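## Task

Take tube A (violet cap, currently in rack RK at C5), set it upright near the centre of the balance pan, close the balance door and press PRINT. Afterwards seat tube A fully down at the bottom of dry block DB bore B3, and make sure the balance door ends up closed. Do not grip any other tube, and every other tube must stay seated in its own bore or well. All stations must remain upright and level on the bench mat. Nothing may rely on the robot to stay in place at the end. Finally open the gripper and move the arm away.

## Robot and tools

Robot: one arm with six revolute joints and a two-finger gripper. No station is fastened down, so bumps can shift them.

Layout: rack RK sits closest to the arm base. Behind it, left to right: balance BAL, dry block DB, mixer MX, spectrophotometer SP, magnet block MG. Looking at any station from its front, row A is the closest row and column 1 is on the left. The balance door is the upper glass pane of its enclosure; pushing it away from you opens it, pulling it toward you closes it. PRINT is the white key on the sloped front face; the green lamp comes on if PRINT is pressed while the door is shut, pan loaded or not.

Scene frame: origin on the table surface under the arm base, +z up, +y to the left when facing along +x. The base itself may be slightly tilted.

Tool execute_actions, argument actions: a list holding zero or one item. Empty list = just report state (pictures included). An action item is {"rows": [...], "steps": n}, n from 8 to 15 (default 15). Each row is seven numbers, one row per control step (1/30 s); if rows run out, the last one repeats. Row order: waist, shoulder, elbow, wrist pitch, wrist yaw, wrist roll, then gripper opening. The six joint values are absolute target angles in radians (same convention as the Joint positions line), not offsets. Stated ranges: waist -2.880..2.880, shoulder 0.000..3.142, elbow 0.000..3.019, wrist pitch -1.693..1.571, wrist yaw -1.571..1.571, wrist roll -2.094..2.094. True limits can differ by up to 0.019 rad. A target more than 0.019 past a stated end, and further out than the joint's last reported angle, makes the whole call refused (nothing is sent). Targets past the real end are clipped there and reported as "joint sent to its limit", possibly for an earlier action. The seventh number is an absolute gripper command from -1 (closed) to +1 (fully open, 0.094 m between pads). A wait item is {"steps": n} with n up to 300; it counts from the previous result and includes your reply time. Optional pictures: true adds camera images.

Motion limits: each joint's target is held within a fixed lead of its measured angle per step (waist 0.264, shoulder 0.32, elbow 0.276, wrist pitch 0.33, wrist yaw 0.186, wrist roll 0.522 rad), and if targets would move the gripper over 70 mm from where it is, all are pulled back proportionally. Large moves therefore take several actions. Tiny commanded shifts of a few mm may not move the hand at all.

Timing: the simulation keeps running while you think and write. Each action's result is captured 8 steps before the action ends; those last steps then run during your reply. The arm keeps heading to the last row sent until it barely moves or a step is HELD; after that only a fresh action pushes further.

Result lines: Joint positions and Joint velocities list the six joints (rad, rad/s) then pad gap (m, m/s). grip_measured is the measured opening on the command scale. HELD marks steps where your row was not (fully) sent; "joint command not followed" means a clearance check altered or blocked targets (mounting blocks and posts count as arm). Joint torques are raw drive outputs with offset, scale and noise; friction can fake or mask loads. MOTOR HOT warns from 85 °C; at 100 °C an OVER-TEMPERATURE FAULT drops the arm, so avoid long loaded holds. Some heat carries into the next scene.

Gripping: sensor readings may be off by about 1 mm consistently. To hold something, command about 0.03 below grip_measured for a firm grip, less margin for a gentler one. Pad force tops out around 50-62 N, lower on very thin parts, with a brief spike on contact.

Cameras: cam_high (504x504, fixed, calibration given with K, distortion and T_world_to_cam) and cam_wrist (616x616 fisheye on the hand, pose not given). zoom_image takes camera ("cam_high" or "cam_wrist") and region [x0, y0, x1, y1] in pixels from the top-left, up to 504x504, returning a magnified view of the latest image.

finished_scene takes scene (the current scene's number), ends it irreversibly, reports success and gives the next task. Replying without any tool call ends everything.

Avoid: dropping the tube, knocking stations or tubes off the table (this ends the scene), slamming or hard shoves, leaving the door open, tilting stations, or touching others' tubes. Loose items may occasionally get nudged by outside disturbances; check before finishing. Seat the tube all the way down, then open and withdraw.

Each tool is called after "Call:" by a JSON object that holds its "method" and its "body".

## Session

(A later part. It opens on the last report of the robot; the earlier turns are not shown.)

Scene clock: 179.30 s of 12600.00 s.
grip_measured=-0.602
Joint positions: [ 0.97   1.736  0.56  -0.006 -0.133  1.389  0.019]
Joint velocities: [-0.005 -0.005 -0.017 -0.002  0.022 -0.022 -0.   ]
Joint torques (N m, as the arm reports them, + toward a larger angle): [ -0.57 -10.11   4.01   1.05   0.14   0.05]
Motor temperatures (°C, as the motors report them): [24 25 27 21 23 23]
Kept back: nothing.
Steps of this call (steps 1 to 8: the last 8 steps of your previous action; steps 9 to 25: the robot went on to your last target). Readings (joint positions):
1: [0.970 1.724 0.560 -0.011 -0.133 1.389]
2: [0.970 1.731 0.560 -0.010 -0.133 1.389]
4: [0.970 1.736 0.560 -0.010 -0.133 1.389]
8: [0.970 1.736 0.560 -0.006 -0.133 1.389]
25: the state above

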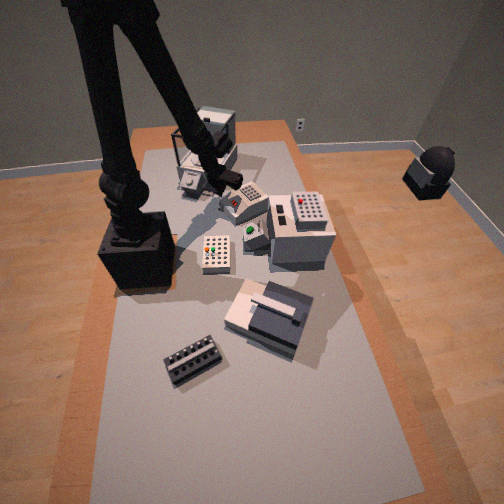

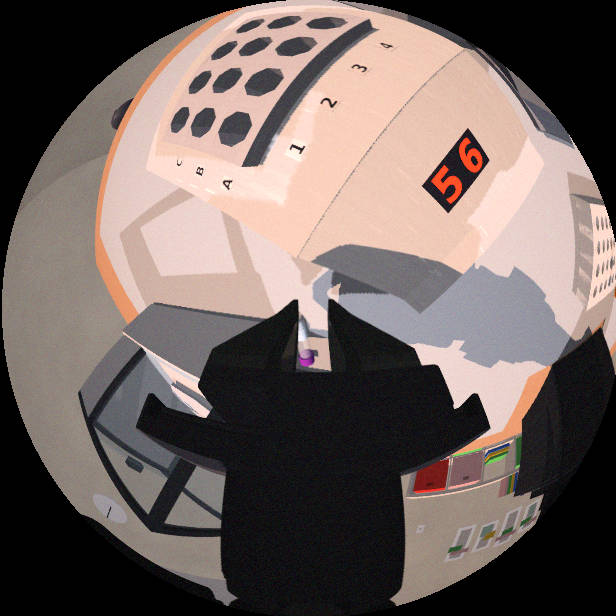

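Call:
{"method": "execute_actions", "body": {"actions": [{"rows":[[0.99,1.73,0.57,0.02,-0.15,1.4,-0.6],[1.0,1.73,0.57,0.03,-0.17,1.4,-0.6],[1.01,1.73,0.57,0.04,-0.19,1.4,-0.6],[1.02,1.73,0.57,0.045,-0.2,1.4,-0.6]]}]}}

Call:
{"method": "execute_actions", "body": {"actions": [{"steps":25}], "pictures": true}}

Call:
{"method": "zoom_image", "body": {"camera": "cam_high", "region": [170,130,270,230]}}

Scene clock: 179.90 s of 12600.00 s.
grip_measured=-0.602
Joint positions: [ 1.003  1.736  0.56   0.027 -0.197  1.389  0.019]
Joint velocities: [ 0.161  0.005 -0.007  0.022 -0.066  0.007  0.001]
Joint torques (N m, as the arm reports them, + toward a larger angle): [  0.52 -10.06   4.04   1.08  -0.08   0.05]
Motor temperatures (°C, as the motors report them): [24 25 27 21 23 23]
Steps of this call (steps 1 to 11: the robot went on to your last target; steps 12 to 18: the first 7 steps of this action). Readings (joint positions):
12: [0.970 1.736 0.560 -0.004 -0.139 1.389]
13: [0.971 1.736 0.560 -0.000 -0.153 1.389]
15: [0.980 1.736 0.560 0.014 -0.185 1.389]
18: the state above

Scene clock: 180.73 s of 12600.00 s.
grip_measured=-0.602
Joint positions: [ 1.011  1.736  0.56   0.029 -0.198  1.389  0.019]
Joint velocities: [ 0.005 -0.005  0.002  0.002  0.081  0.007 -0.   ]
Joint torques (N m, as the arm reports them, + toward a larger angle): [  0.76 -10.16   4.02   1.12  -0.08   0.05]
Motor temperatures (°C, as the motors report them): [24 25 27 21 23 23]
Kept back: nothing.
Steps of this call (steps 1 to 8: the last 8 steps of your previous action; steps 9 to 15: the robot went on to your last target; steps 16 to 25: nothing new was sent). Readings (joint positions):
1: [1.008 1.736 0.560 0.028 -0.198 1.389]
2: [1.010 1.736 0.560 0.029 -0.198 1.389]
4: [1.011 1.736 0.560 0.029 -0.198 1.389]
8: [1.011 1.736 0.560 0.029 -0.198 1.389]
25: the state above
The arm was judged still, so your last target was given up. Only a new action makes it travel on or press farther. Fingers that are still opening or closing keep moving.

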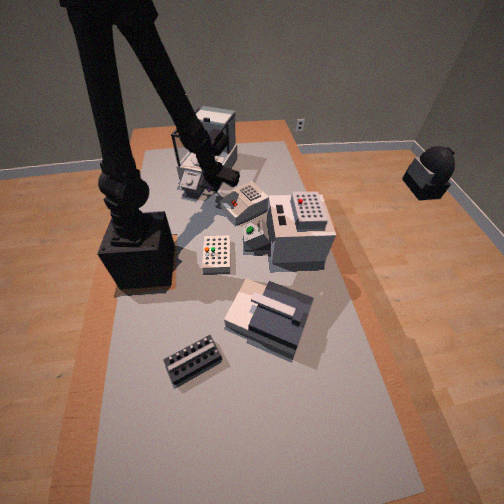

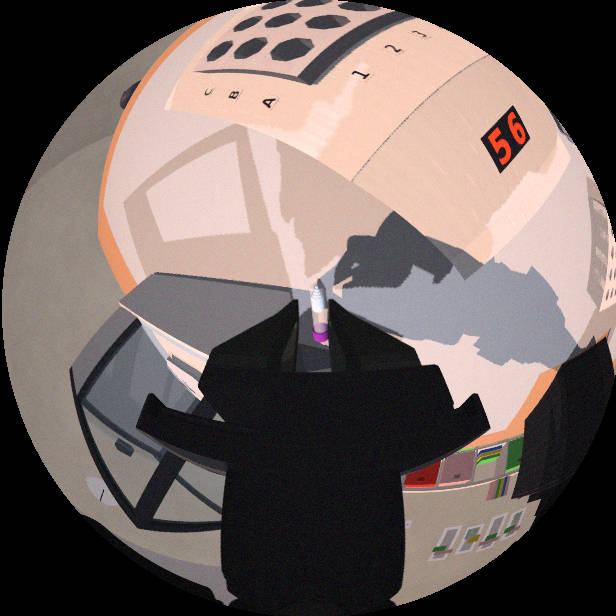

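Region (170, 130, 270, 230) of cam_high's 504x504 image, scaled by 5.040, with more detail than that image has.

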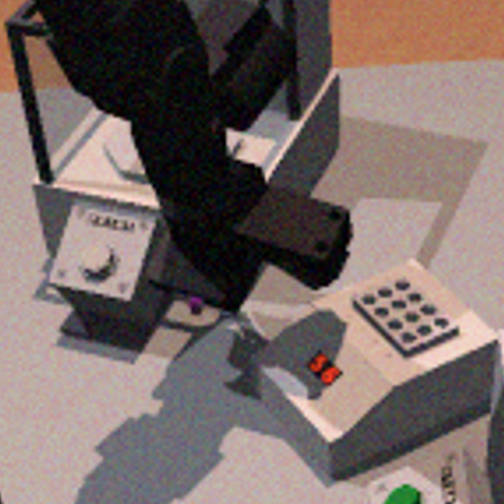

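Descend further.

Call:
{"method": "execute_actions", "body": {"actions": [{"rows":[[1.02,1.745,0.57,0.05,-0.2,1.4,-0.6],[1.02,1.755,0.57,0.06,-0.2,1.4,-0.6],[1.02,1.765,0.57,0.07,-0.2,1.4,-0.6],[1.02,1.775,0.57,0.08,-0.2,1.4,-0.6]]}]}}

Call:
{"method": "execute_actions", "body": {"actions": [{"steps":25}], "pictures": true}}

Scene clock: 181.23 s of 12600.00 s.
grip_measured=-0.602
Joint positions: [ 1.011  1.766  0.56   0.062 -0.198  1.389  0.019]
Joint velocities: [-0.005  0.161  0.002  0.012 -0.037  0.051  0.   ]
Joint torques (N m, as the arm reports them, + toward a larger angle): [ 0.72 -9.71  3.79  1.21 -0.08  0.05]
Motor temperatures (°C, as the motors report them): [24 25 27 21 23 23]
Steps of this call (steps 1 to 8: nothing new was sent; steps 9 to 15: the first 7 steps of this action). Readings (joint positions):
9: [1.011 1.736 0.560 0.030 -0.198 1.389]
10: [1.011 1.738 0.560 0.033 -0.198 1.389]
12: [1.011 1.746 0.560 0.048 -0.198 1.389]
15: the state above

Scene clock: 182.07 s of 12600.00 s.
grip_measured=-0.602
Joint positions: [ 1.011  1.775  0.56   0.063 -0.198  1.389  0.019]
Joint velocities: [ 0.005  0.015 -0.007 -0.002  0.037 -0.037  0.001]
Joint torques (N m, as the arm reports them, + toward a larger angle): [ 0.75 -9.86  3.72  1.12 -0.08  0.05]
Motor temperatures (°C, as the motors report them): [24 25 27 21 23 23]
Kept back: nothing.
Steps of this call (steps 1 to 8: the last 8 steps of your previous action; steps 9 to 15: the robot went on to your last target; steps 16 to 25: nothing new was sent). Readings (joint positions):
1: [1.011 1.770 0.560 0.062 -0.198 1.389]
2: [1.011 1.773 0.560 0.062 -0.198 1.389]
4: [1.011 1.775 0.560 0.062 -0.198 1.389]
8: [1.011 1.775 0.560 0.063 -0.198 1.389]
25: the state above
The arm was judged still, so your last target was given up. Only a new action makes it travel on or press farther. Fingers that are still opening or closing keep moving.

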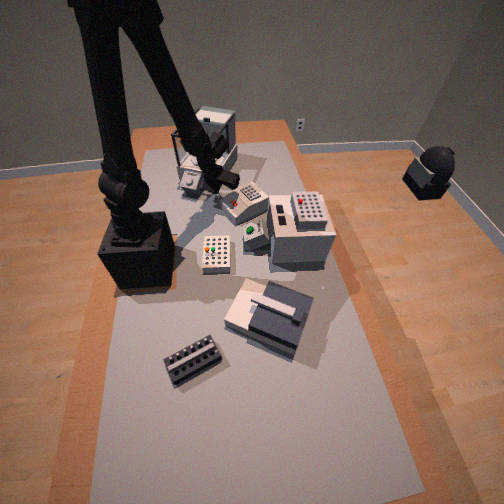

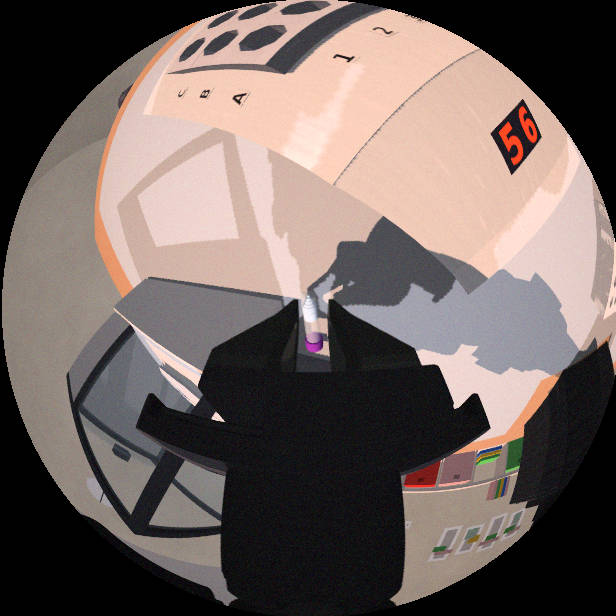

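Call:
{"method": "execute_actions", "body": {"actions": [{"rows":[[1.02,1.785,0.57,0.095,-0.21,1.4,-0.6],[1.02,1.795,0.57,0.11,-0.22,1.4,-0.6],[1.02,1.805,0.57,0.125,-0.22,1.4,-0.6]]}]}}

Call:
{"method": "execute_actions", "body": {"actions": [{"steps":25}], "pictures": true}}

Call:
{"method": "zoom_image", "body": {"camera": "cam_wrist", "region": [250,260,370,380]}}

Scene clock: 182.60 s of 12600.00 s.
grip_measured=-0.602
Joint positions: [ 1.011  1.798  0.56   0.107 -0.217  1.389  0.019]
Joint velocities: [-0.005  0.103  0.007  0.002  0.037 -0.022 -0.002]
Joint torques (N m, as the arm reports them, + toward a larger angle): [ 0.87 -9.75  3.55  1.14 -0.17  0.05]
Motor temperatures (°C, as the motors report them): [24 25 27 21 23 23]
Steps of this call (steps 1 to 9: nothing new was sent; steps 10 to 16: the first 7 steps of this action). Readings (joint positions):
10: [1.011 1.775 0.560 0.066 -0.202 1.389]
11: [1.011 1.777 0.560 0.073 -0.210 1.389]
13: [1.011 1.786 0.560 0.096 -0.216 1.389]
16: the state above

Scene clock: 183.43 s of 12600.00 s.
grip_measured=-0.602
Joint positions: [ 1.011  1.8    0.56   0.109 -0.218  1.389  0.019]
Joint velocities: [-0.015 -0.005  0.007 -0.002 -0.022  0.037 -0.   ]
Joint torques (N m, as the arm reports them, + toward a larger angle): [ 0.72 -9.61  3.57  1.13 -0.13  0.05]
Motor temperatures (°C, as the motors report them): [24 25 27 21 23 23]
Kept back: nothing.
Steps of this call (steps 1 to 8: the last 8 steps of your previous action; steps 9 to 15: the robot went on to your last target; steps 16 to 25: nothing new was sent). Readings (joint positions):
1: [1.011 1.800 0.560 0.109 -0.218 1.389]
2: [1.011 1.800 0.560 0.109 -0.218 1.389]
4: [1.011 1.800 0.560 0.109 -0.218 1.389]
8: [1.011 1.800 0.560 0.109 -0.218 1.389]
25: the state above
The arm was judged still, so your last target was given up. Only a new action makes it travel on or press farther. Fingers that are still opening or closing keep moving.

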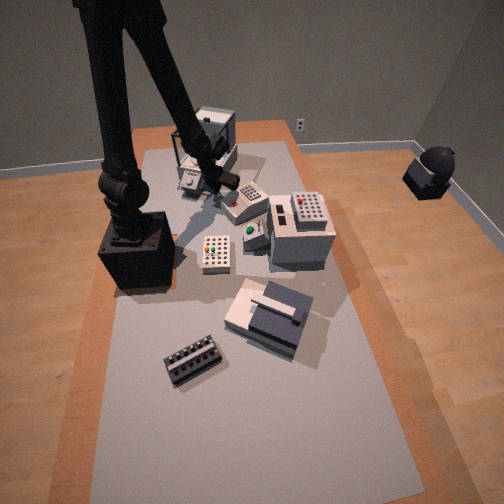

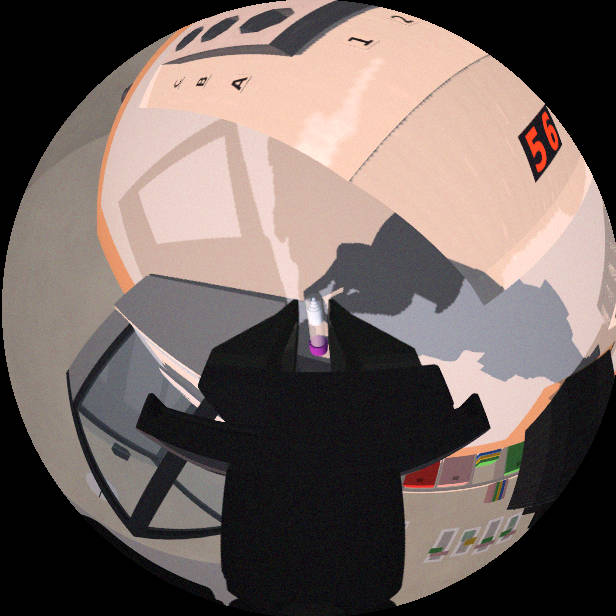

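Region (250, 260, 370, 380) of cam_wrist's 616x616 image, scaled by 4.200, with more detail than that image has.

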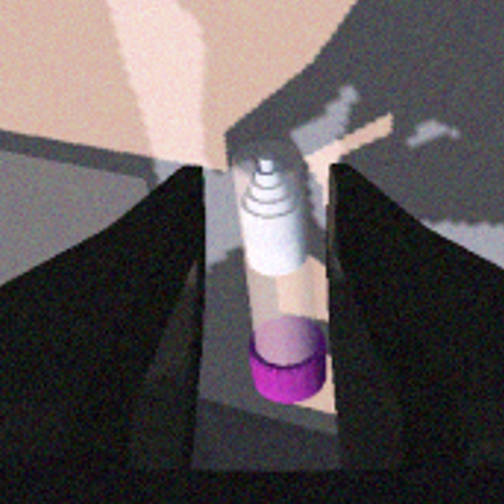

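Call:
{"method": "execute_actions", "body": {"actions": [{"rows":[[1.02,1.82,0.57,0.135,-0.22,1.4,-0.6],[1.02,1.82,0.57,0.135,-0.22,1.4,-0.6],[1.02,1.82,0.57,0.135,-0.22,1.4,-0.6],[1.02,1.82,0.57,0.135,-0.22,1.4,-0.6],[1.02,1.82,0.57,0.135,-0.22,1.4,-0.6],[1.02,1.82,0.57,0.135,-0.22,1.4,-0.6],[1.02,1.82,0.57,0.135,-0.22,1.4,-0.6],[1.02,1.82,0.57,0.135,-0.22,1.4,-0.7],[1.02,1.82,0.57,0.135,-0.22,1.4,-0.78],[1.02,1.82,0.57,0.135,-0.22,1.4,-0.86]]}]}}

Call:
{"method": "execute_actions", "body": {"actions": [{"steps":25}], "pictures": true}}

Call:
{"method": "zoom_image", "body": {"camera": "cam_wrist", "region": [250,260,370,380]}}

Scene clock: 184.07 s of 12600.00 s.
grip_measured=-0.602
Joint positions: [ 1.011  1.802  0.56   0.113 -0.218  1.389  0.019]
Joint velocities: [-0.005 -0.005 -0.012  0.002 -0.007 -0.037  0.   ]
Joint torques (N m, as the arm reports them, + toward a larger angle): [ 0.69 -8.45  3.56  1.35 -0.11  0.05]
Motor temperatures (°C, as the motors report them): [24 25 27 21 23 23]
Steps of this call (steps 1 to 12: nothing new was sent; steps 13 to 19: the first 7 steps of this action). Readings (joint positions):
13: [1.011 1.800 0.560 0.111 -0.218 1.389]
14: [1.011 1.802 0.560 0.112 -0.218 1.389]
16: [1.011 1.802 0.560 0.113 -0.218 1.389]
19: the state above

Scene clock: 184.90 s of 12600.00 s.
grip_measured=-0.826
Joint positions: [ 1.011  1.807  0.56   0.12  -0.219  1.389  0.008]
Joint velocities: [-0.005 -0.005  0.002 -0.022  0.066  0.022 -0.   ]
Joint torques (N m, as the arm reports them, + toward a larger angle): [ 0.82 -8.93  3.5   1.09 -0.09  0.05]
Motor temperatures (°C, as the motors report them): [24 25 27 21 23 23]
Kept back: nothing.
Steps of this call (steps 1 to 8: the last 8 steps of your previous action; steps 9 to 15: the robot went on to your last target; steps 16 to 25: nothing new was sent). Readings (joint positions):
1: [1.011 1.802 0.560 0.113 -0.218 1.389]
2: [1.011 1.804 0.560 0.115 -0.218 1.389]
4: [1.011 1.807 0.560 0.120 -0.219 1.389]
8: [1.011 1.807 0.560 0.120 -0.219 1.389]
25: the state above
The arm was judged still, so your last target was given up. Only a new action makes it travel on or press farther. Fingers that are still opening or closing keep moving.

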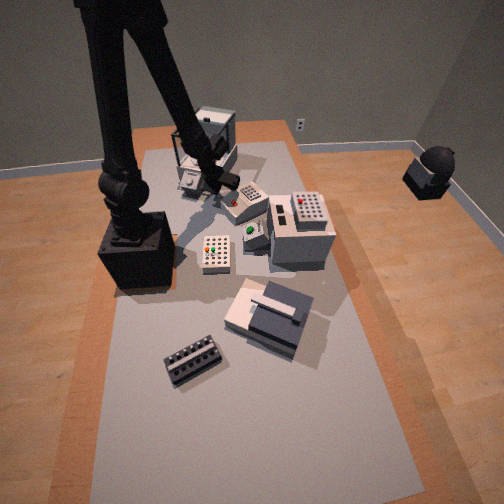

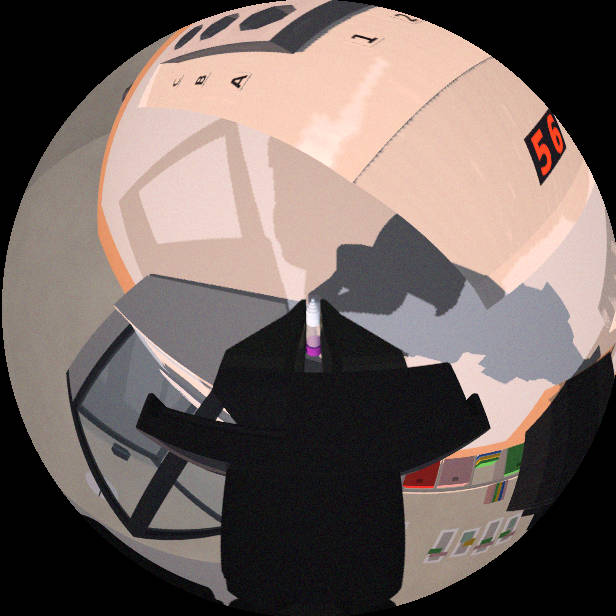

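Region (250, 260, 370, 380) of cam_wrist's 616x616 image, scaled by 4.200, with more detail than that image has.

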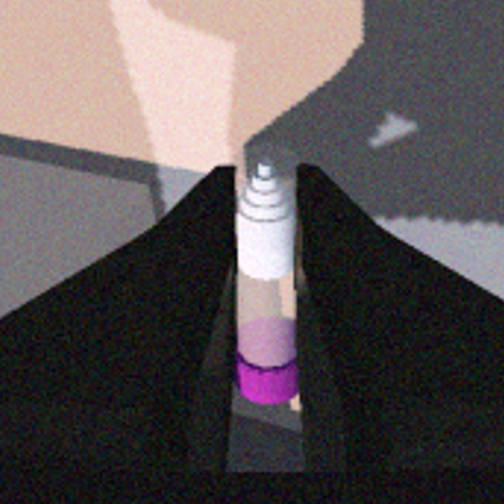

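Call:
{"method": "execute_actions", "body": {"actions": [{"rows":[[1.01,1.79,0.57,0.11,-0.22,1.4,-0.86],[1.01,1.77,0.56,0.09,-0.22,1.4,-0.86],[1.01,1.75,0.55,0.06,-0.22,1.4,-0.86],[1.01,1.72,0.54,0.03,-0.21,1.4,-0.86],[1.01,1.69,0.53,0,-0.2,1.4,-0.86],[1.01,1.66,0.52,-0.03,-0.18,1.4,-0.86],[1.02,1.63,0.5,-0.06,-0.16,1.4,-0.86],[1.03,1.6,0.49,-0.09,-0.13,1.4,-0.86],[1.05,1.57,0.48,-0.12,-0.1,1.3,-0.86],[1.07,1.55,0.47,-0.15,-0.07,1.1,-0.86],[1.09,1.53,0.46,-0.18,-0.04,0.9,-0.86],[1.1,1.52,0.45,-0.2,0,0.7,-0.86],[1.1,1.52,0.45,-0.22,0,0.45,-0.86],[1.1,1.52,0.45,-0.22,0,0.2,-0.86],[1.1,1.52,0.45,-0.22,0,0,-0.86]]}]}}

Call:
{"method": "execute_actions", "body": {"actions": [{"steps":35}], "pictures": true}}

Scene clock: 186.93 s of 12600.00 s.
grip_measured=-0.826
Joint positions: [ 1.011  1.717  0.53   0.006 -0.178  1.389  0.008]
Joint velocities: [-0.005 -0.943 -0.359 -0.833  0.491  0.022 -0.001]
Joint torques (N m, as the arm reports them, + toward a larger angle): [  0.73 -12.21   2.47   0.41   0.01   0.05]
Motor temperatures (°C, as the motors report them): [24 25 27 21 23 23]
Steps of this call (steps 1 to 54: nothing new was sent; steps 55 to 61: the first 7 steps of this action). Readings (joint positions):
55: [1.011 1.806 0.560 0.120 -0.219 1.389]
56: [1.011 1.804 0.560 0.116 -0.219 1.389]
58: [1.011 1.788 0.557 0.085 -0.216 1.389]
61: the state above

Scene clock: 188.10 s of 12600.00 s.
grip_measured=-0.826
Joint positions: [ 1.093  1.516  0.446 -0.212 -0.003  0.018  0.008]
Joint velocities: [ 0.005 -0.034  0.012 -0.002  0.081  0.007 -0.001]
Joint torques (N m, as the arm reports them, + toward a larger angle): [ 0.74 -6.94  4.21  0.13  0.17 -0.22]
Motor temperatures (°C, as the motors report them): [24 25 27 21 22 23]
Kept back: nothing.
Steps of this call (steps 1 to 8: the last 8 steps of your previous action; steps 9 to 35: the robot went on to your last target). Readings (joint positions):
1: [1.011 1.684 0.516 -0.023 -0.154 1.389]
2: [1.014 1.648 0.502 -0.053 -0.125 1.378]
4: [1.031 1.580 0.476 -0.113 -0.065 1.261]
8: [1.087 1.513 0.449 -0.197 -0.005 0.875]
35: the state above

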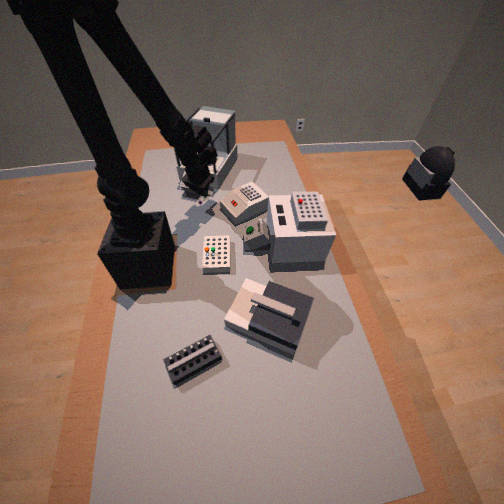

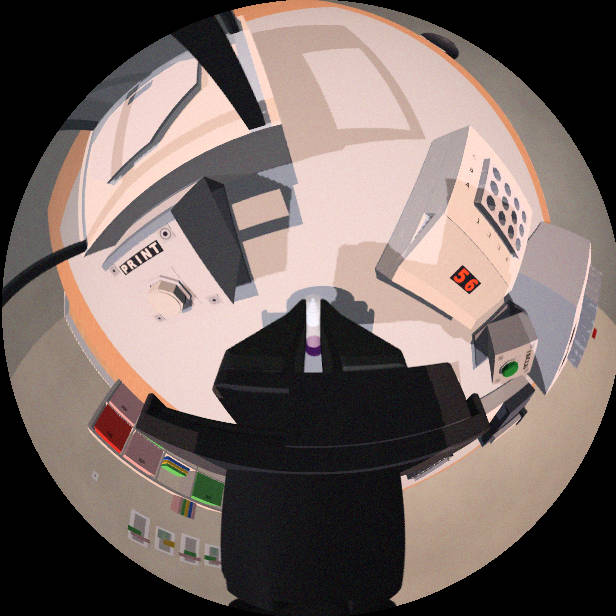

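Call:
{"method": "execute_actions", "body": {"actions": [{"rows":[[1.06,1.52,0.46,-0.25,0,0,-0.86],[1.04,1.52,0.47,-0.28,0,0,-0.86],[1.03,1.53,0.48,-0.31,0,0,-0.86],[1.03,1.55,0.49,-0.33,0,0,-0.86],[1.03,1.57,0.5,-0.35,0,0,-0.86],[1.03,1.59,0.5,-0.36,0,0,-0.86],[1.03,1.61,0.5,-0.36,0,0,-0.86]]}]}}

Call:
{"method": "execute_actions", "body": {"actions": [{"steps":30}], "pictures": true}}

Call:
{"method": "zoom_image", "body": {"camera": "cam_high", "region": [170,150,270,250]}}

Scene clock: 188.83 s of 12600.00 s.
grip_measured=-0.826
Joint positions: [ 1.041  1.557  0.468 -0.332 -0.001  0.015  0.008]
Joint velocities: [-0.122  0.552  0.159 -0.3   -0.022 -0.037 -0.001]
Joint torques (N m, as the arm reports them, + toward a larger angle): [-0.04 -5.85  5.28  0.04  0.08 -0.22]
Motor temperatures (°C, as the motors report them): [24 25 27 21 22 23]
Steps of this call (steps 1 to 15: the robot went on to your last target; steps 16 to 22: the first 7 steps of this action). Readings (joint positions):
16: [1.092 1.516 0.446 -0.217 -0.003 0.016]
17: [1.087 1.516 0.447 -0.231 -0.003 0.015]
19: [1.066 1.519 0.451 -0.276 -0.003 0.015]
22: the state above

Scene clock: 189.83 s of 12600.00 s.
grip_measured=-0.826
Joint positions: [ 1.039  1.619  0.476 -0.353 -0.001  0.015  0.008]
Joint velocities: [ 0.005 -0.005 -0.017  0.007 -0.022 -0.095 -0.   ]
Joint torques (N m, as the arm reports them, + toward a larger angle): [-0.44 -8.47  4.71 -0.2   0.11 -0.21]
Motor temperatures (°C, as the motors report them): [24 25 27 21 22 23]
Kept back: nothing.
Steps of this call (steps 1 to 8: the last 8 steps of your previous action; steps 9 to 30: the robot went on to your last target). Readings (joint positions):
1: [1.039 1.577 0.472 -0.339 -0.001 0.015]
2: [1.039 1.594 0.475 -0.344 -0.001 0.015]
4: [1.039 1.614 0.475 -0.349 -0.001 0.015]
8: [1.039 1.619 0.476 -0.353 -0.001 0.015]
30: the state above
The arm was judged still, so your last target was given up. Only a new action makes it travel on or press farther. Fingers that are still opening or closing keep moving.

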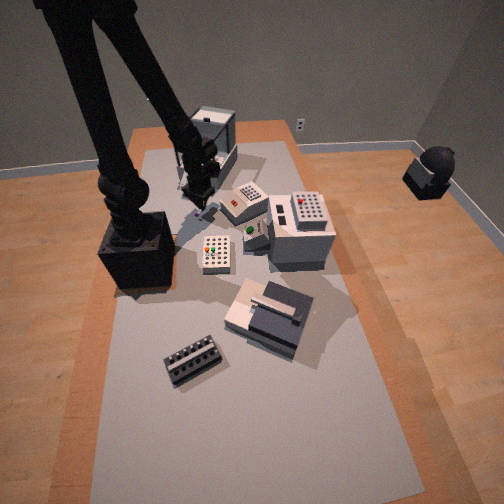

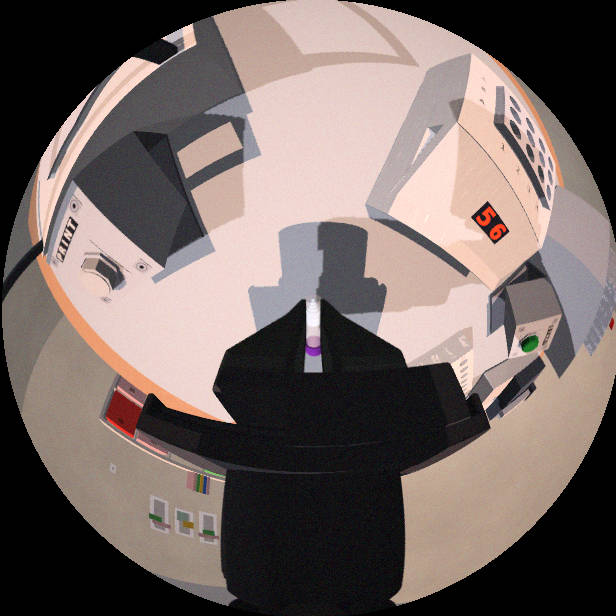

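Region (170, 150, 270, 250) of cam_high's 504x504 image, scaled by 5.040, with more detail than that image has.

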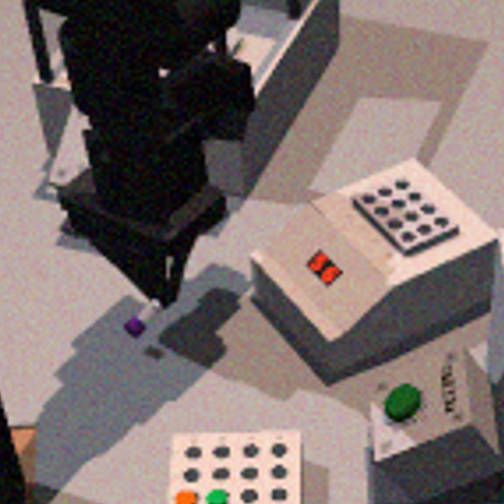

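Call:
{"method": "execute_actions", "body": {"actions": [{"rows":[[1.03,1.62,0.53,-0.37,0,0,-0.86],[1.03,1.63,0.55,-0.38,0,0,-0.86],[1.03,1.64,0.57,-0.39,0,0,-0.86],[1.03,1.655,0.59,-0.4,0,0,-0.86],[1.03,1.67,0.605,-0.41,0,0,-0.86],[1.03,1.685,0.61,-0.41,0,0,-0.86],[1.03,1.7,0.61,-0.41,0,0,-0.86],[1.03,1.715,0.61,-0.41,0,0,-0.86]]}]}}

Call:
{"method": "execute_actions", "body": {"actions": [{"steps":30}], "pictures": true}}

Call:
{"method": "zoom_image", "body": {"camera": "cam_high", "region": [170,150,270,250]}}

Scene clock: 190.63 s of 12600.00 s.
grip_measured=-0.826
Joint positions: [ 1.039  1.663  0.572 -0.396 -0.001  0.015  0.008]
Joint velocities: [-0.005  0.396  0.559 -0.012  0.037 -0.081 -0.001]
Joint torques (N m, as the arm reports them, + toward a larger angle): [-0.4  -8.3   3.62 -0.41  0.1  -0.21]
Motor temperatures (°C, as the motors report them): [24 25 27 21 22 23]
Steps of this call (steps 1 to 17: nothing new was sent; steps 18 to 24: the first 7 steps of this action). Readings (joint positions):
18: [1.039 1.619 0.478 -0.356 -0.001 0.015]
19: [1.039 1.620 0.485 -0.363 -0.001 0.015]
21: [1.039 1.628 0.512 -0.381 -0.001 0.015]
24: the state above

Scene clock: 191.63 s of 12600.00 s.
grip_measured=-0.826
Joint positions: [ 1.039  1.716  0.606 -0.402 -0.001  0.015  0.008]
Joint velocities: [ 0.005 -0.015  0.002  0.022 -0.022 -0.066  0.   ]
Joint torques (N m, as the arm reports them, + toward a larger angle): [-0.53 -9.43  3.51 -0.27  0.1  -0.21]
Motor temperatures (°C, as the motors report them): [24 25 27 21 22 23]
Kept back: nothing.
Steps of this call (steps 1 to 8: the last 8 steps of your previous action; steps 9 to 30: the robot went on to your last target). Readings (joint positions):
1: [1.039 1.677 0.589 -0.396 -0.001 0.015]
2: [1.039 1.690 0.601 -0.396 -0.001 0.015]
4: [1.039 1.707 0.608 -0.396 -0.001 0.015]
8: [1.039 1.716 0.606 -0.402 -0.001 0.015]
30: the state above
The arm was judged still, so your last target was given up. Only a new action makes it travel on or press farther. Fingers that are still opening or closing keep moving.

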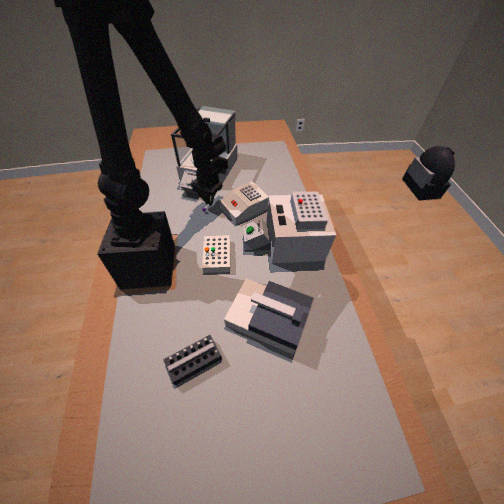

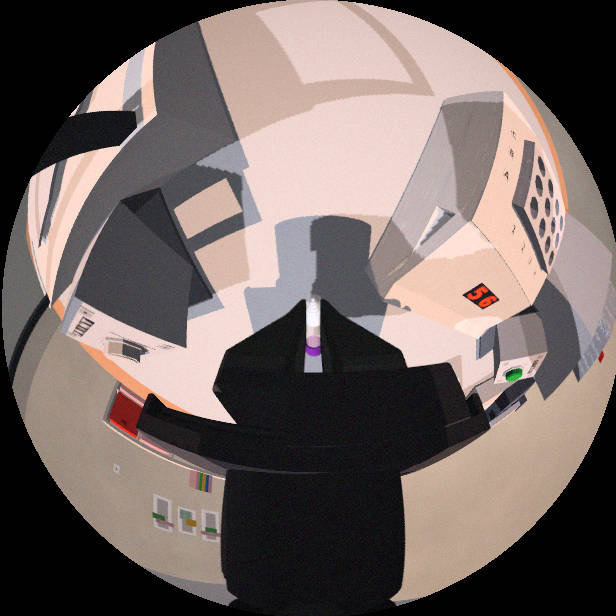

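Region (170, 150, 270, 250) of cam_high's 504x504 image, scaled by 5.040, with more detail than that image has.

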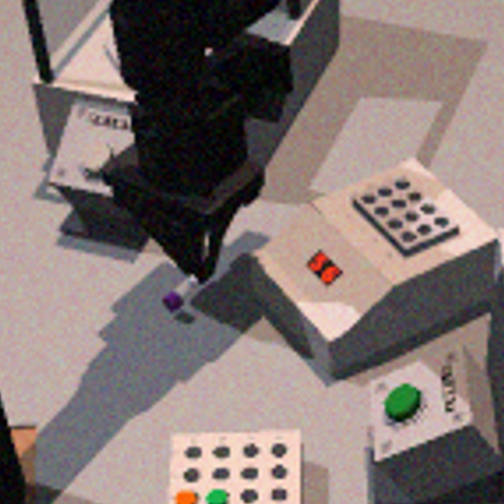

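Call:
{"method": "execute_actions", "body": {"actions": [{"rows":[[1.03,1.73,0.61,-0.41,0,0,-0.86],[1.03,1.74,0.61,-0.41,0,0,-0.84],[1.03,1.745,0.61,-0.41,0,0,-0.83],[1.03,1.745,0.61,-0.41,0,0,-0.83],[1.03,1.745,0.61,-0.41,0,0,-0.83],[1.03,1.745,0.61,-0.41,0,0,-0.83],[1.03,1.745,0.61,-0.41,0,0,-0.82],[1.03,1.745,0.61,-0.41,0,0,-0.81],[1.03,1.745,0.61,-0.41,0,0,-0.8],[1.03,1.745,0.61,-0.41,0,0,-0.78],[1.03,1.745,0.61,-0.41,0,0,-0.74],[1.03,1.745,0.61,-0.41,0,0,-0.68]]}]}}

Call:
{"method": "execute_actions", "body": {"actions": [{"rows":[[1.03,1.73,0.6,-0.39,0,0,-0.62],[1.03,1.71,0.58,-0.35,0,0,-0.62],[1.03,1.7,0.55,-0.29,0,0,-0.62],[1.03,1.69,0.52,-0.22,0,0,-0.62],[1.03,1.68,0.49,-0.15,0,0,-0.62],[1.03,1.68,0.46,-0.08,0,0,-0.62],[1.03,1.68,0.43,-0.01,0,0,-0.62],[1.03,1.68,0.4,0.06,0,0,-0.62],[1.03,1.68,0.37,0.13,0,0,-0.62],[1.03,1.68,0.34,0.2,0,0,-0.62],[1.03,1.68,0.31,0.27,0,0,-0.62],[1.03,1.68,0.28,0.34,0,0,-0.62],[1.03,1.68,0.25,0.41,0,0,-0.62],[1.03,1.68,0.22,0.48,0,0,-0.62],[1.03,1.68,0.2,0.52,0,0,-0.62]]}]}}

Call:
{"method": "execute_actions", "body": {"actions": [{"steps":30}], "pictures": true}}

Call:
{"method": "zoom_image", "body": {"camera": "cam_high", "region": [150,150,250,250]}}

Scene clock: 192.73 s of 12600.00 s.
grip_measured=-0.812
Joint positions: [ 1.039  1.74   0.606 -0.402 -0.001  0.015  0.009]
Joint velocities: [-0.005  0.083 -0.007 -0.037  0.037  0.007  0.007]
Joint torques (N m, as the arm reports them, + toward a larger angle): [-0.48 -9.65  3.3  -0.33  0.1  -0.21]
Motor temperatures (°C, as the motors report them): [24 25 27 21 22 23]
Steps of this call (steps 1 to 26: nothing new was sent; steps 27 to 33: the first 7 steps of this action). Readings (joint positions):
27: [1.039 1.716 0.606 -0.402 -0.001 0.015]
28: [1.039 1.718 0.606 -0.402 -0.001 0.015]
30: [1.039 1.726 0.606 -0.402 -0.001 0.015]
33: the state above

Scene clock: 193.23 s of 12600.00 s.
grip_measured=-0.622
Joint positions: [ 1.039  1.701  0.486 -0.147 -0.001  0.015  0.018]
Joint velocities: [ 0.005 -0.269 -0.877  1.883 -0.007  0.022 -0.001]
Joint torques (N m, as the arm reports them, + toward a larger angle): [-0.4  -9.16  2.61  0.06  0.1  -0.21]
Motor temperatures (°C, as the motors report them): [24 25 27 21 22 23]
Steps of this call (steps 1 to 8: the last 8 steps of your previous action; steps 9 to 15: the first 7 steps of this action). Readings (joint positions):
9: [1.039 1.743 0.605 -0.402 -0.001 0.015]
10: [1.039 1.742 0.601 -0.393 -0.001 0.015]
12: [1.039 1.731 0.571 -0.325 -0.001 0.015]
15: the state above

Scene clock: 194.23 s of 12600.00 s.
grip_measured=-0.622
Joint positions: [ 1.039  1.689  0.192  0.502 -0.001  0.015  0.018]
Joint velocities: [-0.005 -0.005 -0.027  0.007 -0.051  0.037  0.   ]
Joint torques (N m, as the arm reports them, + toward a larger angle): [-0.33 -7.03  1.69  1.45  0.1  -0.21]
Motor temperatures (°C, as the motors report them): [24 25 27 21 22 23]
Kept back: nothing.
Steps of this call (steps 1 to 8: the last 8 steps of your previous action; steps 9 to 30: the robot went on to your last target). Readings (joint positions):
1: [1.039 1.694 0.455 -0.082 -0.001 0.015]
2: [1.039 1.690 0.424 -0.015 -0.001 0.015]
4: [1.039 1.689 0.361 0.121 -0.001 0.015]
8: [1.039 1.689 0.241 0.389 -0.001 0.015]
30: the state above
The arm was judged still, so your last target was given up. Only a new action makes it travel on or press farther. Fingers that are still opening or closing keep moving.

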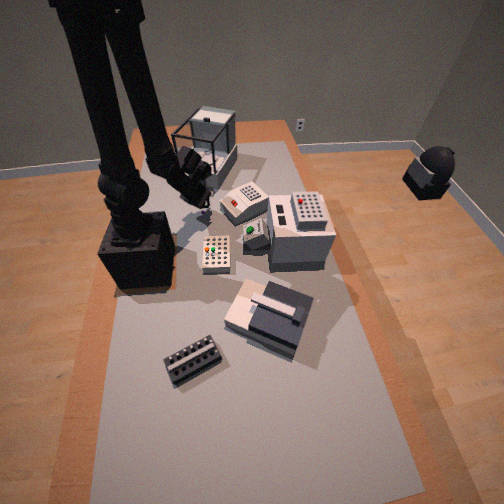

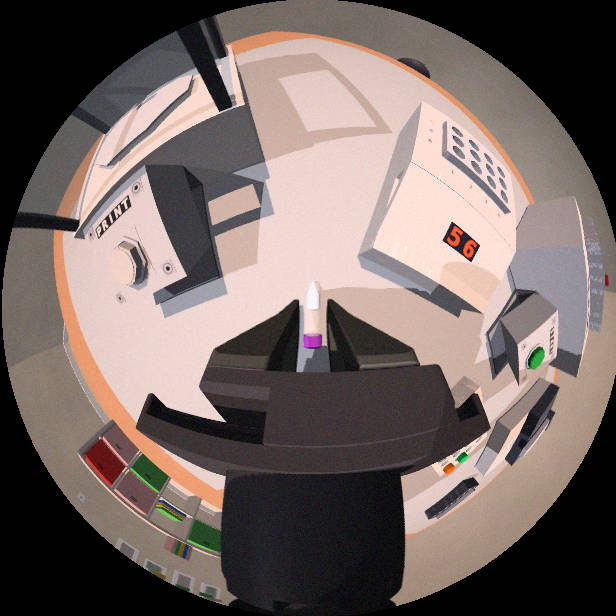

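Region (150, 150, 250, 250) of cam_high's 504x504 image, scaled by 5.040, with more detail than that image has.

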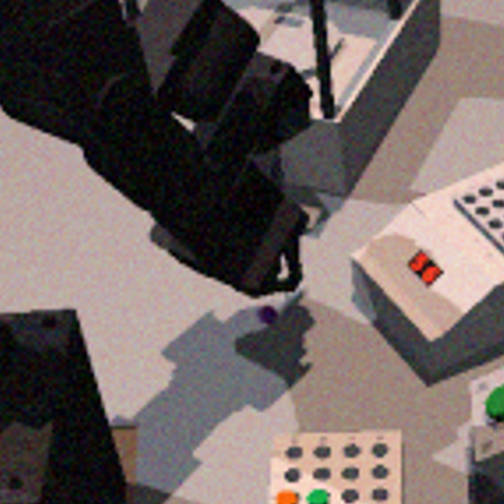

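Call:
{"method": "execute_actions", "body": {"actions": [{"rows":[[1.03,1.69,0.18,0.56,0,0,-0.62],[1.03,1.71,0.16,0.61,0,0,-0.62],[1.03,1.73,0.14,0.66,0,0,-0.62],[1.03,1.75,0.125,0.71,0,0,-0.62],[1.03,1.77,0.11,0.76,0,0,-0.62],[1.03,1.79,0.1,0.81,0,0,-0.62],[1.03,1.81,0.09,0.86,0,0,-0.62],[1.03,1.83,0.08,0.9,0,0,-0.62],[1.03,1.85,0.07,0.94,0,0,-0.62],[1.03,1.87,0.06,0.98,0,0,-0.62],[1.03,1.89,0.055,1.02,0,0,-0.62],[1.03,1.91,0.05,1.06,0,0,-0.62],[1.03,1.93,0.045,1.1,0,0,-0.62],[1.03,1.94,0.045,1.13,0,0,-0.62]]}]}}

Call:
{"method": "execute_actions", "body": {"actions": [{"steps":30}], "pictures": true}}

Call:
{"method": "zoom_image", "body": {"camera": "cam_high", "region": [150,150,250,250]}}

Scene clock: 195.13 s of 12600.00 s.
grip_measured=-0.622
Joint positions: [ 1.039  1.761  0.118  0.75  -0.001  0.015  0.018]
Joint velocities: [-0.005  0.698 -0.432  1.355  0.037  0.007  0.   ]
Joint torques (N m, as the arm reports them, + toward a larger angle): [-0.31 -5.68 -0.06  1.27  0.1  -0.21]
Motor temperatures (°C, as the motors report them): [24 25 27 21 22 23]
Steps of this call (steps 1 to 20: nothing new was sent; steps 21 to 27: the first 7 steps of this action). Readings (joint positions):
21: [1.039 1.689 0.190 0.508 -0.001 0.015]
22: [1.039 1.691 0.184 0.531 -0.001 0.015]
24: [1.039 1.705 0.163 0.611 -0.001 0.015]
27: the state above

Scene clock: 196.13 s of 12600.00 s.
grip_measured=-0.622
Joint positions: [ 1.039  1.942  0.05   1.109 -0.001  0.015  0.018]
Joint velocities: [-0.005 -0.005 -0.002 -0.007 -0.022 -0.066  0.001]
Joint torques (N m, as the arm reports them, + toward a larger angle): [-0.36 -6.41 -2.15  1.82  0.1  -0.21]
Motor temperatures (°C, as the motors report them): [24 25 27 21 22 23]
Kept back: nothing.
Steps of this call (steps 1 to 8: the last 8 steps of your previous action; steps 9 to 30: the robot went on to your last target). Readings (joint positions):
1: [1.039 1.785 0.103 0.795 -0.001 0.015]
2: [1.039 1.808 0.090 0.837 -0.001 0.015]
4: [1.039 1.854 0.069 0.918 -0.001 0.015]
8: [1.039 1.929 0.050 1.065 -0.001 0.015]
30: the state above
The arm was judged still, so your last target was given up. Only a new action makes it travel on or press farther. Fingers that are still opening or closing keep moving.

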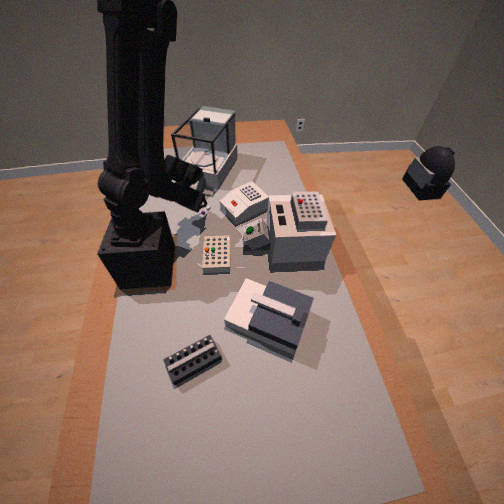

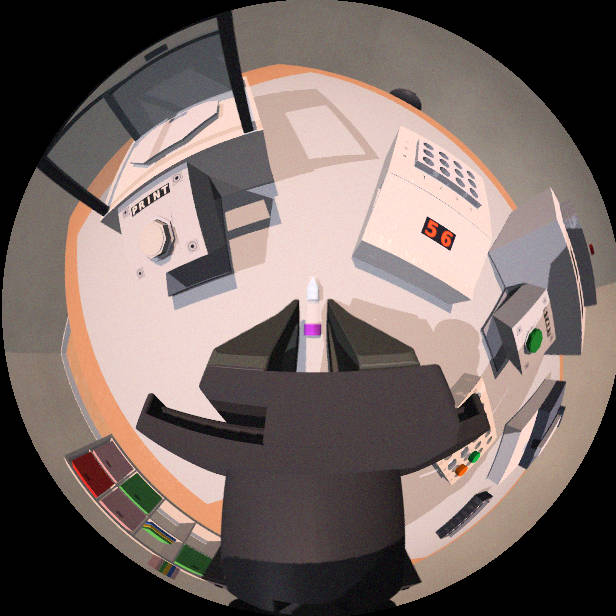

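Region (150, 150, 250, 250) of cam_high's 504x504 image, scaled by 5.040, with more detail than that image has.

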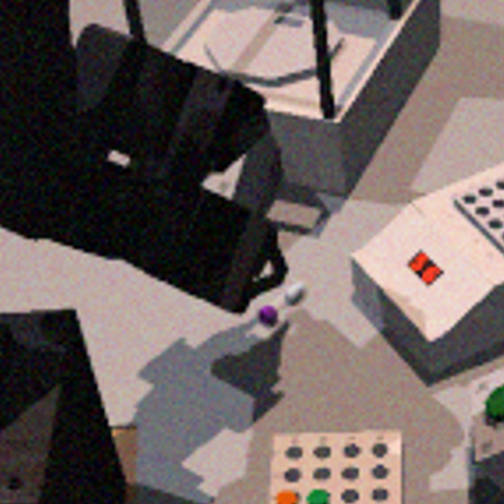

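Call:
{"method": "execute_actions", "body": {"actions": [{"rows":[[1.03,1.96,0.045,1.145,0,0,-0.62],[1.03,1.98,0.045,1.16,0,0,-0.62],[1.03,2.0,0.045,1.175,0,0,-0.62],[1.03,2.02,0.045,1.19,0,0,-0.62],[1.03,2.04,0.045,1.205,0,0,-0.62],[1.03,2.06,0.045,1.22,0,0,-0.62],[1.03,2.08,0.045,1.24,0,0,-0.62],[1.03,2.1,0.045,1.26,0,0,-0.62]]}]}}

Call:
{"method": "execute_actions", "body": {"actions": [{"steps":30}], "pictures": true}}

Call:
{"method": "zoom_image", "body": {"camera": "cam_high", "region": [150,150,250,250]}}

Scene clock: 197.50 s of 12600.00 s.
grip_measured=-0.622
Joint positions: [ 1.039  2.035  0.05   1.189 -0.001  0.015  0.018]
Joint velocities: [-0.005  0.659  0.002  0.457  0.037  0.037 -0.001]
Joint torques (N m, as the arm reports them, + toward a larger angle): [-0.34 -6.31 -2.76  1.76  0.1  -0.21]
Motor temperatures (°C, as the motors report them): [24 25 27 21 22 23]
Steps of this call (steps 1 to 34: nothing new was sent; steps 35 to 41: the first 7 steps of this action). Readings (joint positions):
35: [1.039 1.943 0.050 1.112 -0.001 0.015]
36: [1.039 1.948 0.050 1.120 -0.001 0.015]
38: [1.039 1.972 0.050 1.147 -0.001 0.015]
41: the state above

Scene clock: 198.50 s of 12600.00 s.
grip_measured=-0.622
Joint positions: [ 1.039  2.106  0.05   1.24  -0.001  0.015  0.018]
Joint velocities: [-0.005 -0.015 -0.002 -0.012  0.051 -0.066  0.001]
Joint torques (N m, as the arm reports them, + toward a larger angle): [-0.39 -7.15 -3.24  1.79  0.1  -0.21]
Motor temperatures (°C, as the motors report them): [24 25 27 21 22 23]
Kept back: nothing.
Steps of this call (steps 1 to 8: the last 8 steps of your previous action; steps 9 to 30: the robot went on to your last target). Readings (joint positions):
1: [1.039 2.058 0.050 1.205 -0.001 0.015]
2: [1.039 2.079 0.050 1.219 -0.001 0.015]
4: [1.039 2.103 0.050 1.230 -0.001 0.015]
8: [1.039 2.106 0.050 1.238 -0.001 0.015]
30: the state above
The arm was judged still, so your last target was given up. Only a new action makes it travel on or press farther. Fingers that are still opening or closing keep moving.

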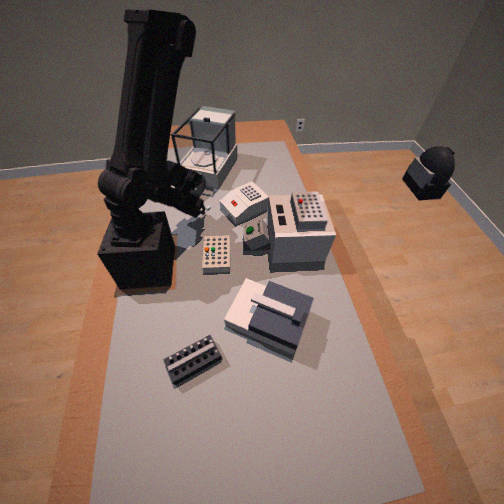

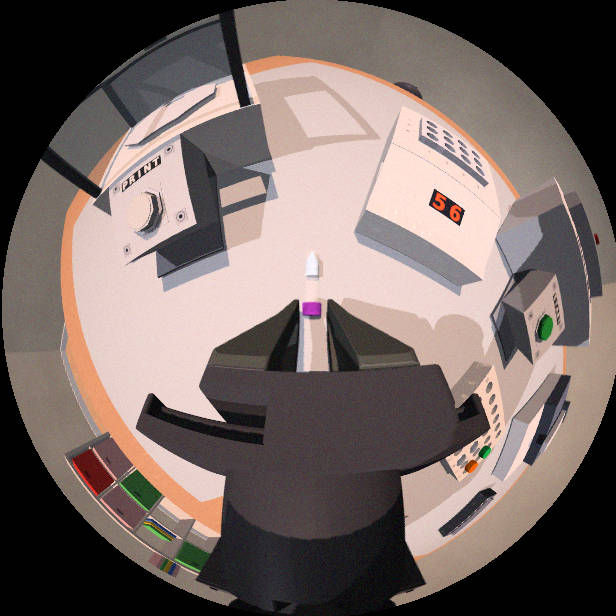

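Region (150, 150, 250, 250) of cam_high's 504x504 image, scaled by 5.040, with more detail than that image has.

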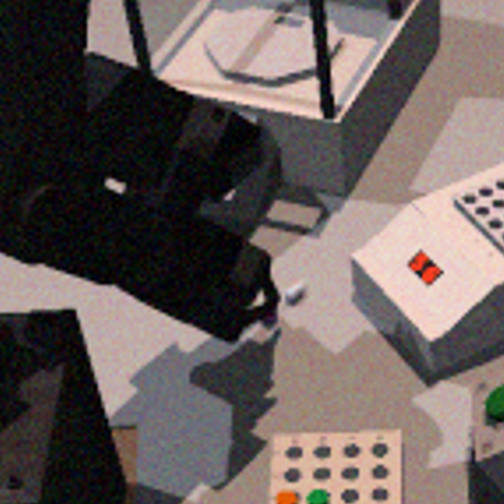

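Call:
{"method": "execute_actions", "body": {"actions": [{"rows":[[1.03,2.115,0.065,1.26,0,0,-0.62],[1.03,2.13,0.075,1.265,0,0,-0.62],[1.03,2.145,0.085,1.27,0,0,-0.62],[1.03,2.155,0.09,1.28,0,0,-0.62]]}]}}

Call:
{"method": "execute_actions", "body": {"actions": [{"steps":25}], "pictures": true}}

Call:
{"method": "zoom_image", "body": {"camera": "cam_wrist", "region": [250,240,370,360]}}

Scene clock: 199.10 s of 12600.00 s.
grip_measured=-0.622
Joint positions: [ 1.039  2.149  0.092  1.258 -0.001  0.015  0.018]
Joint velocities: [-0.015  0.142  0.095  0.042  0.007 -0.037  0.001]
Joint torques (N m, as the arm reports them, + toward a larger angle): [-0.43 -6.94 -3.56  1.83  0.1  -0.21]
Motor temperatures (°C, as the motors report them): [24 25 27 21 22 23]
Steps of this call (steps 1 to 11: nothing new was sent; steps 12 to 18: the first 7 steps of this action). Readings (joint positions):
12: [1.039 2.106 0.052 1.240 -0.001 0.015]
13: [1.039 2.108 0.055 1.240 -0.001 0.015]
15: [1.039 2.123 0.070 1.248 -0.001 0.015]
18: the state above

Scene clock: 199.93 s of 12600.00 s.
grip_measured=-0.622
Joint positions: [ 1.039  2.153  0.095  1.26  -0.001  0.015  0.018]
Joint velocities: [-0.005 -0.015 -0.012 -0.017  0.007 -0.051 -0.001]
Joint torques (N m, as the arm reports them, + toward a larger angle): [-0.37 -7.04 -3.2   1.81  0.1  -0.21]
Motor temperatures (°C, as the motors report them): [24 25 27 21 22 23]
Kept back: nothing.
Steps of this call (steps 1 to 8: the last 8 steps of your previous action; steps 9 to 15: the robot went on to your last target; steps 16 to 25: nothing new was sent). Readings (joint positions):
1: [1.039 2.152 0.095 1.259 -0.001 0.015]
2: [1.039 2.153 0.095 1.259 -0.001 0.015]
4: [1.039 2.153 0.095 1.259 -0.001 0.015]
8: [1.039 2.153 0.095 1.260 -0.001 0.015]
25: the state above
The arm was judged still, so your last target was given up. Only a new action makes it travel on or press farther. Fingers that are still opening or closing keep moving.

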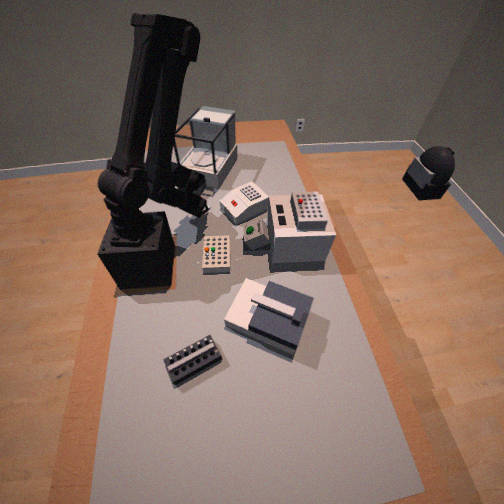

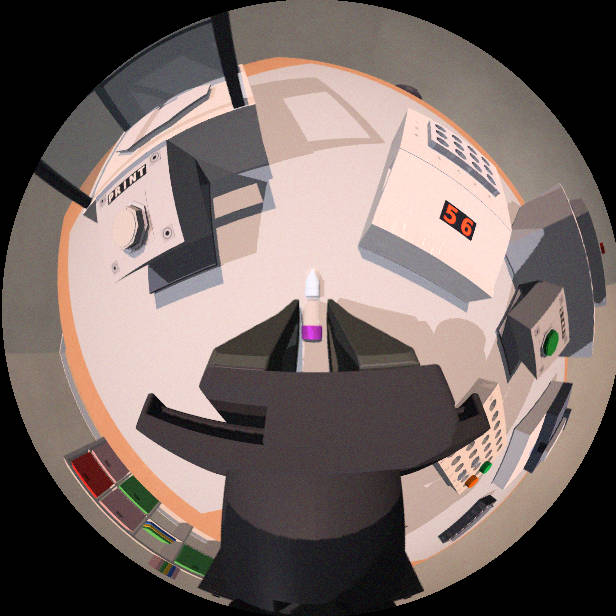

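Region (250, 240, 370, 360) of cam_wrist's 616x616 image, scaled by 4.200, with more detail than that image has.

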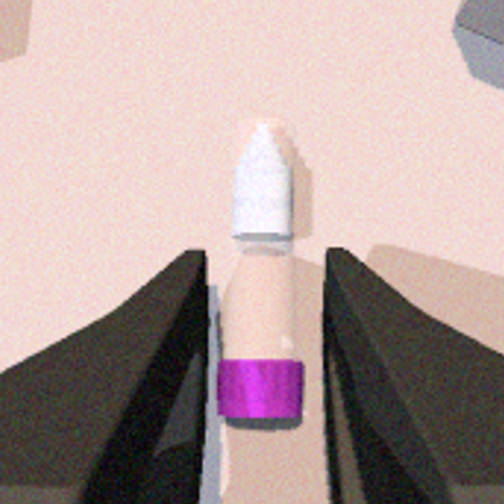

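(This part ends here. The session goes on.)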